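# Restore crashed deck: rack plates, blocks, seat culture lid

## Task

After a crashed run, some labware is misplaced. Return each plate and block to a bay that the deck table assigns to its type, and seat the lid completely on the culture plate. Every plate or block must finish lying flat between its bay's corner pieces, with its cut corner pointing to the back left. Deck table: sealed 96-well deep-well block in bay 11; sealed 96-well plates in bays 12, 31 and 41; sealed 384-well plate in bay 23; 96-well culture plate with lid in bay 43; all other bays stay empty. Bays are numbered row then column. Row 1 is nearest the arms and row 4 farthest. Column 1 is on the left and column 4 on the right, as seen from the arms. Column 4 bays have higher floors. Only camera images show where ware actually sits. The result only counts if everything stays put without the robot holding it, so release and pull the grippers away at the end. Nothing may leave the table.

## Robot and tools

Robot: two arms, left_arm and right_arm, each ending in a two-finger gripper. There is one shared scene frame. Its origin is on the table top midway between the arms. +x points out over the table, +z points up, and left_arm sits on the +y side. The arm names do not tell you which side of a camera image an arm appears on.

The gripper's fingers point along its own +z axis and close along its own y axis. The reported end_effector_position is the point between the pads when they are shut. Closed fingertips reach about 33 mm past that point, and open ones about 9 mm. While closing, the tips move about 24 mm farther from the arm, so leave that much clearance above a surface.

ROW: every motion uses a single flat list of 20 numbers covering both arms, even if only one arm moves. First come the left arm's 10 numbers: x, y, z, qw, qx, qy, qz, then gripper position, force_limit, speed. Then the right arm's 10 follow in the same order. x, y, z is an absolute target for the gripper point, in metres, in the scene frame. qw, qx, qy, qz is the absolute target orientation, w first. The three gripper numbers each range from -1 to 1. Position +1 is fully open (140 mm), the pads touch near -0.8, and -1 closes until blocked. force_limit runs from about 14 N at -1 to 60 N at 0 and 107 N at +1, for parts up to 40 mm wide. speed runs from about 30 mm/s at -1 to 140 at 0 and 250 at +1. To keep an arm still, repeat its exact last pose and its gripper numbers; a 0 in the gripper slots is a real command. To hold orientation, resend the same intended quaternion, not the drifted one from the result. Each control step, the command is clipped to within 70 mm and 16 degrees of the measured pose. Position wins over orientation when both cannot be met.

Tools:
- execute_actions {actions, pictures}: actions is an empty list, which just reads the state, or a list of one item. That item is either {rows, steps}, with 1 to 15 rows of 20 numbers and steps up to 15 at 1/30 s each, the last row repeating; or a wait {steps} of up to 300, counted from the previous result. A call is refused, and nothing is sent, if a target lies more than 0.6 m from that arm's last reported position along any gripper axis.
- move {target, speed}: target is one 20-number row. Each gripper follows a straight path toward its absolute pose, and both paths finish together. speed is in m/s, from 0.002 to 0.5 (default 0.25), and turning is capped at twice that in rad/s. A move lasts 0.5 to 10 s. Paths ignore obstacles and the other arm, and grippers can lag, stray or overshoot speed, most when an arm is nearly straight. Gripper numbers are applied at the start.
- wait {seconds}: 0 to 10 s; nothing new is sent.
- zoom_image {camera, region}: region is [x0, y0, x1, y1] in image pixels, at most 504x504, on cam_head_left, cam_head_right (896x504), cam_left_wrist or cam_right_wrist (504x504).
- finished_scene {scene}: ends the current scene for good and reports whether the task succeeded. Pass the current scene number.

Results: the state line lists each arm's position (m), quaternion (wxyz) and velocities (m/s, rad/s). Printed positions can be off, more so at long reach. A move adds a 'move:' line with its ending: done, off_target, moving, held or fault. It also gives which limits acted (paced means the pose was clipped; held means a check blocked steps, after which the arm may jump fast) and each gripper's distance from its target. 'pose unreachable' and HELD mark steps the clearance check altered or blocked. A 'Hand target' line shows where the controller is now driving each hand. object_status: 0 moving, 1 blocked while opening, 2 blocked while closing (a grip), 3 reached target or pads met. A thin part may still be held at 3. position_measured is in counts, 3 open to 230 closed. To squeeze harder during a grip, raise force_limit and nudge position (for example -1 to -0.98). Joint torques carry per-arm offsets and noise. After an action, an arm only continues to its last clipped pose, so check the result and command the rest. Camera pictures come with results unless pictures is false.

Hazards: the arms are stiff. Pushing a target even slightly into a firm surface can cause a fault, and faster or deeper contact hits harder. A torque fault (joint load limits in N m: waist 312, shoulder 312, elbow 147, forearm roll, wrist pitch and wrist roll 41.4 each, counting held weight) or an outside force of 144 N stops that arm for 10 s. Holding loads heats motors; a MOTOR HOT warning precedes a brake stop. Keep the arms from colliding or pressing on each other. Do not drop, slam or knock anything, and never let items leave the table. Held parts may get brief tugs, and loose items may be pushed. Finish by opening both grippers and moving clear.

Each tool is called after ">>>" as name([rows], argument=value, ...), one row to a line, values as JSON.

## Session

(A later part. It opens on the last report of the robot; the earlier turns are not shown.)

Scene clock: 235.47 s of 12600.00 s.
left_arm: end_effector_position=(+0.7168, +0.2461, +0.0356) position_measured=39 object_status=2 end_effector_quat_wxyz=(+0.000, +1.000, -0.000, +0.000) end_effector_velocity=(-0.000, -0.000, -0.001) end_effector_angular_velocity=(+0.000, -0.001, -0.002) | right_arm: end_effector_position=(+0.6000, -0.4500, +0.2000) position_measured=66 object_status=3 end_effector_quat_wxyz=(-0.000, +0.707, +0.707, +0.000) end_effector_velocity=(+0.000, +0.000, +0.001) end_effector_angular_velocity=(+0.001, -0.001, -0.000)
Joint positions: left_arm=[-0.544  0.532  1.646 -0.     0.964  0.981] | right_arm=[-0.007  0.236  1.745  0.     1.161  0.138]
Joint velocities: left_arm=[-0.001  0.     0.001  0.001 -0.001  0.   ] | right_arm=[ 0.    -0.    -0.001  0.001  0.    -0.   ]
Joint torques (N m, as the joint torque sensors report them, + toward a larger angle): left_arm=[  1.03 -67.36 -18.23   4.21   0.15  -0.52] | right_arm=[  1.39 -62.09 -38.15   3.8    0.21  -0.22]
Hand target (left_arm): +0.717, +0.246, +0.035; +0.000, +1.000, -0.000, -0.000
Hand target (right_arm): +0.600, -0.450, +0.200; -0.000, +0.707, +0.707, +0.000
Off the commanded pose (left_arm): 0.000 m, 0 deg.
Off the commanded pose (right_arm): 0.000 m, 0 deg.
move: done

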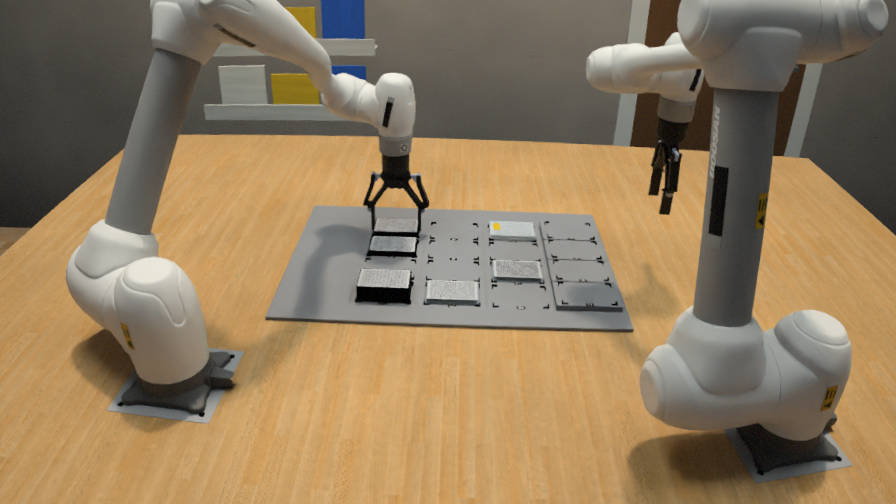

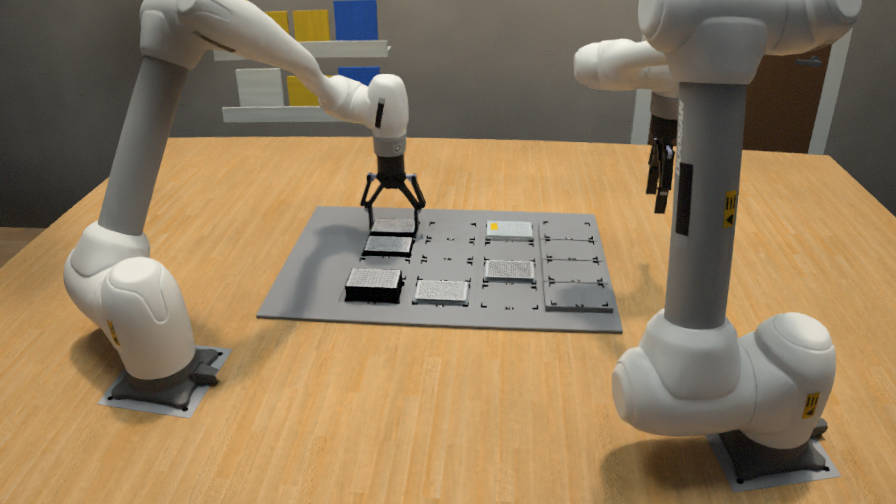

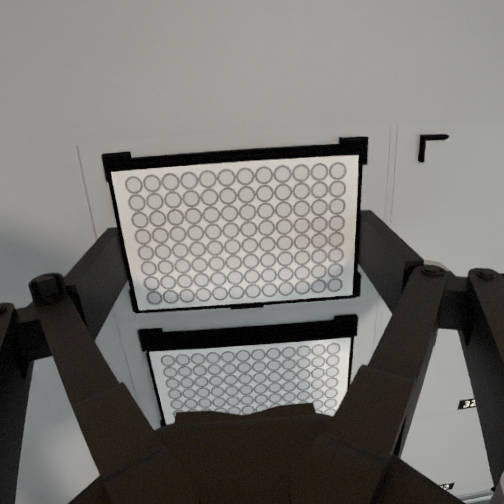

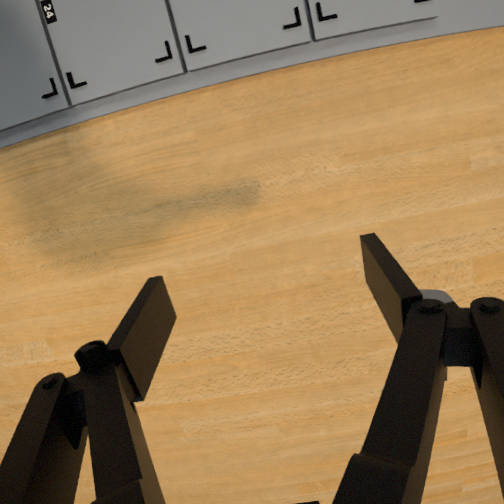

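Centred contact; release and inspect.

>>> move(target=[0.7168,0.2461,0.0362,0,1,0,0,1,-0.3,-0.7,0.6,-0.45,0.2,0,0.7071,0.7071,0,0.5,-0.6,-0.5])

>>> move(target=[0.66,0.2461,0.11,0,1,0,0,1,-0.3,-0.7,0.6,-0.45,0.2,0,0.7071,0.7071,0,0.5,-0.6,-0.5], speed=0.15)

>>> zoom_image(camera="cam_left_wrist", region=[110,20,370,280])

>>> zoom_image(camera="cam_head_left", region=[345,205,465,275])

Scene clock: 242.00 s of 12600.00 s.
left_arm: end_effector_position=(+0.7168, +0.2461, +0.0362) position_measured=3 object_status=3 end_effector_quat_wxyz=(-0.000, +1.000, +0.000, +0.000) end_effector_velocity=(+0.000, -0.000, +0.000) end_effector_angular_velocity=(-0.001, -0.000, +0.001) | right_arm: end_effector_position=(+0.6000, -0.4500, +0.2000) position_measured=66 object_status=3 end_effector_quat_wxyz=(-0.000, +0.707, +0.707, +0.000) end_effector_velocity=(-0.000, -0.000, -0.001) end_effector_angular_velocity=(-0.000, +0.001, +0.000)
Joint positions: left_arm=[-0.544  0.531  1.645  0.     0.965  0.981] | right_arm=[-0.007  0.236  1.745  0.     1.161  0.138]
Joint velocities: left_arm=[ 0.    -0.    -0.001 -0.001  0.001 -0.   ] | right_arm=[-0.     0.     0.001 -0.    -0.    -0.   ]
Joint torques (N m, as the joint torque sensors report them, + toward a larger angle): left_arm=[ -0.74 -92.65 -30.44   3.86   0.42  -0.42] | right_arm=[  1.45 -60.76 -38.87   4.18  -0.65  -0.11]
Hand target (left_arm): +0.717, +0.246, +0.036; -0.000, +1.000, +0.000, +0.000
Hand target (right_arm): +0.600, -0.450, +0.200; -0.000, +0.707, +0.707, +0.000
Off the commanded pose (left_arm): 0.000 m, 0 deg.
Off the commanded pose (right_arm): 0.000 m, 0 deg.
After step 90, 2.83 s passed at rest.
move: done

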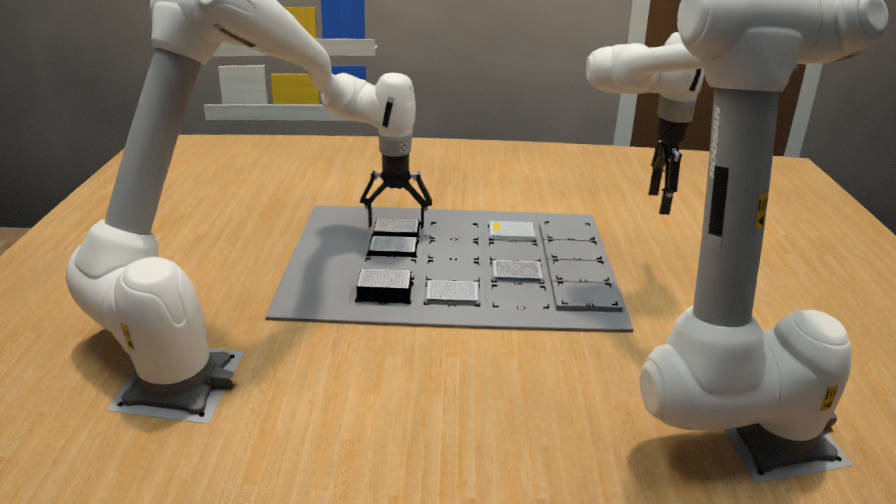

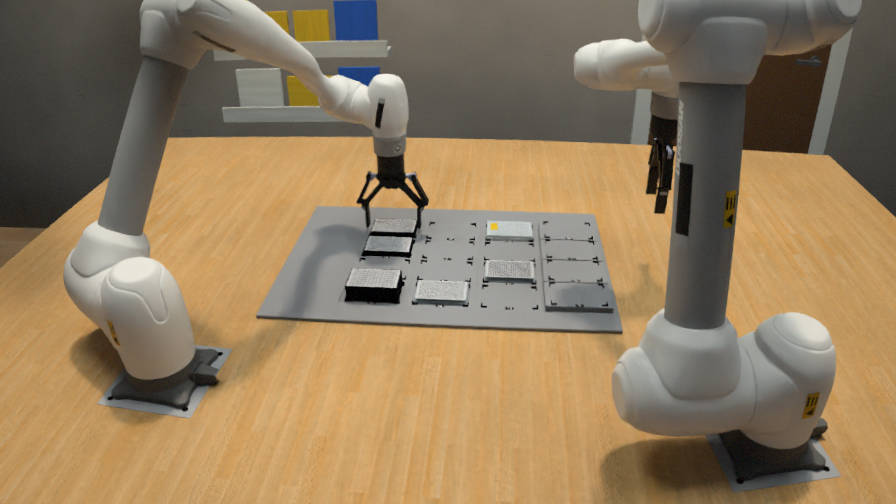

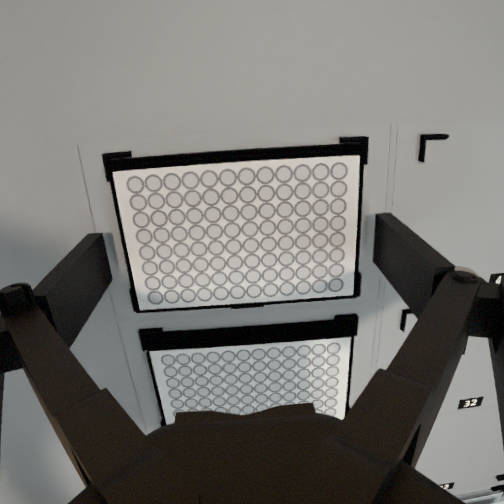

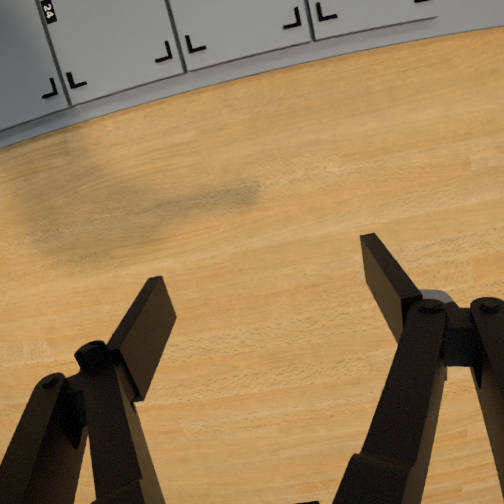

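Scene clock: 243.03 s of 12600.00 s.
left_arm: end_effector_position=(+0.6600, +0.2462, +0.1099) position_measured=3 object_status=3 end_effector_quat_wxyz=(-0.000, +1.000, +0.000, +0.000) end_effector_velocity=(+0.000, +0.000, +0.001) end_effector_angular_velocity=(-0.000, -0.002, +0.000) | right_arm: end_effector_position=(+0.6000, -0.4500, +0.2000) position_measured=66 object_status=3 end_effector_quat_wxyz=(-0.000, +0.707, +0.707, +0.000) end_effector_velocity=(-0.001, -0.000, -0.000) end_effector_angular_velocity=(-0.001, +0.001, +0.001)
Joint positions: left_arm=[-0.587  0.401  1.696  0.     1.044  0.938] | right_arm=[-0.007  0.236  1.745  0.     1.161  0.138]
Joint velocities: left_arm=[-0.    -0.001  0.     0.001 -0.001 -0.001] | right_arm=[ 0.    -0.     0.001 -0.001 -0.    -0.   ]
Joint torques (N m, as the joint torque sensors report them, + toward a larger angle): left_arm=[ -1.27 -79.25 -32.75   3.96   0.33  -0.26] | right_arm=[  0.55 -65.56 -38.43   4.28   0.29  -0.25]
Hand target (left_arm): +0.660, +0.246, +0.110; +0.000, +1.000, +0.000, +0.000
Hand target (right_arm): +0.600, -0.450, +0.200; -0.000, +0.707, +0.707, +0.000
Off the commanded pose (left_arm): 0.000 m, 0 deg.
Off the commanded pose (right_arm): 0.000 m, 0 deg.
move: done

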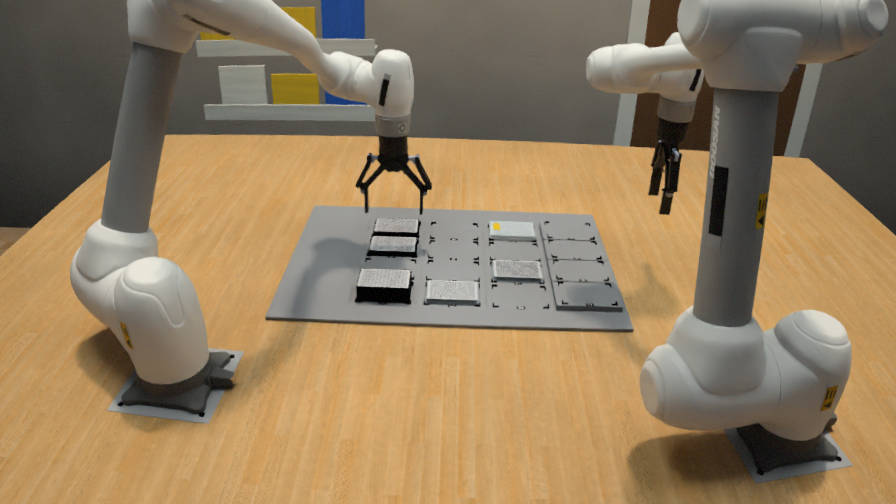

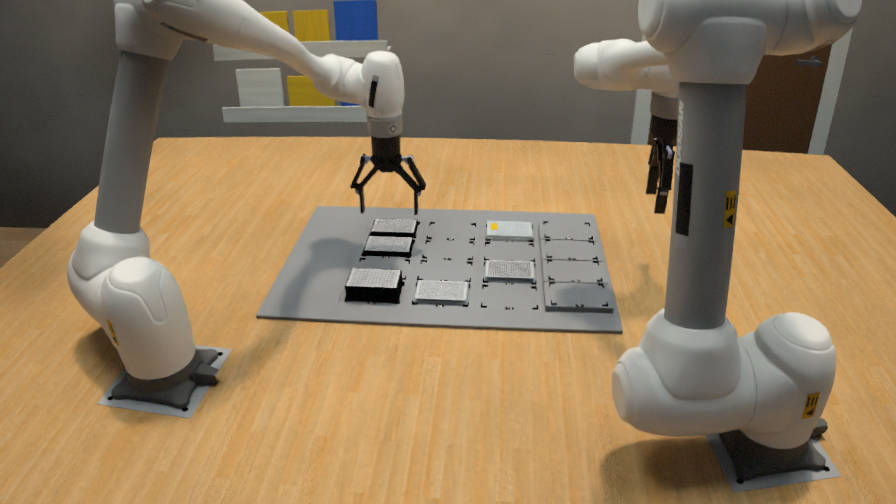

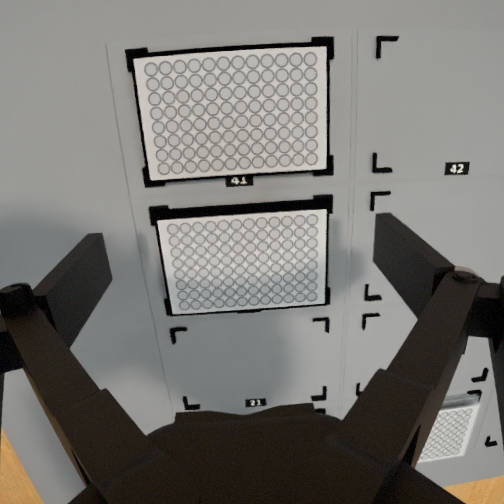

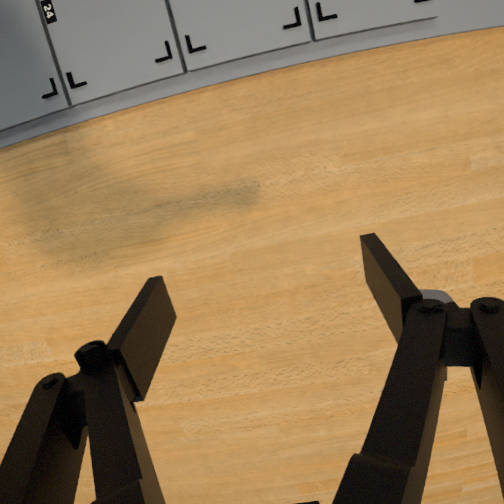

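Region (110, 20, 370, 280) of cam_left_wrist's 504x504 image, scaled by 1.938, with more detail than that image has.

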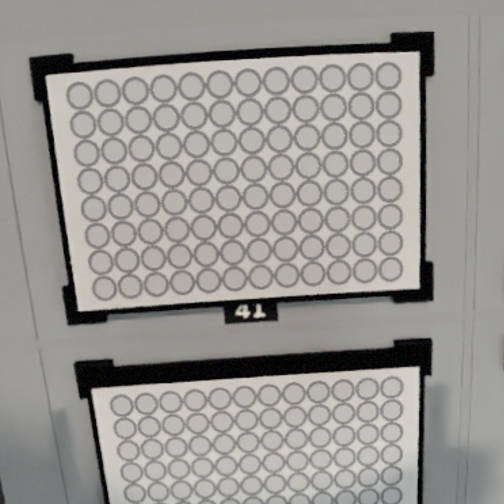

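Region (345, 205, 465, 275) of cam_head_left's 896x504 image, scaled by 4.200, with more detail than that image has; it fills the top 294 rows of this view, and the rest is white.

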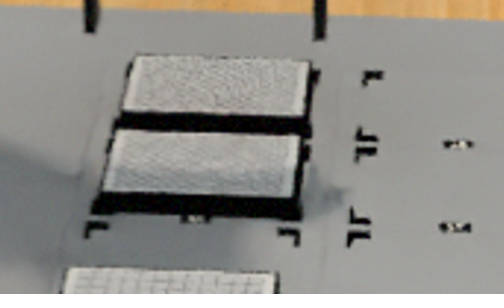

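>>> finished_scene(scene=1)

The scene is finished: the task was done.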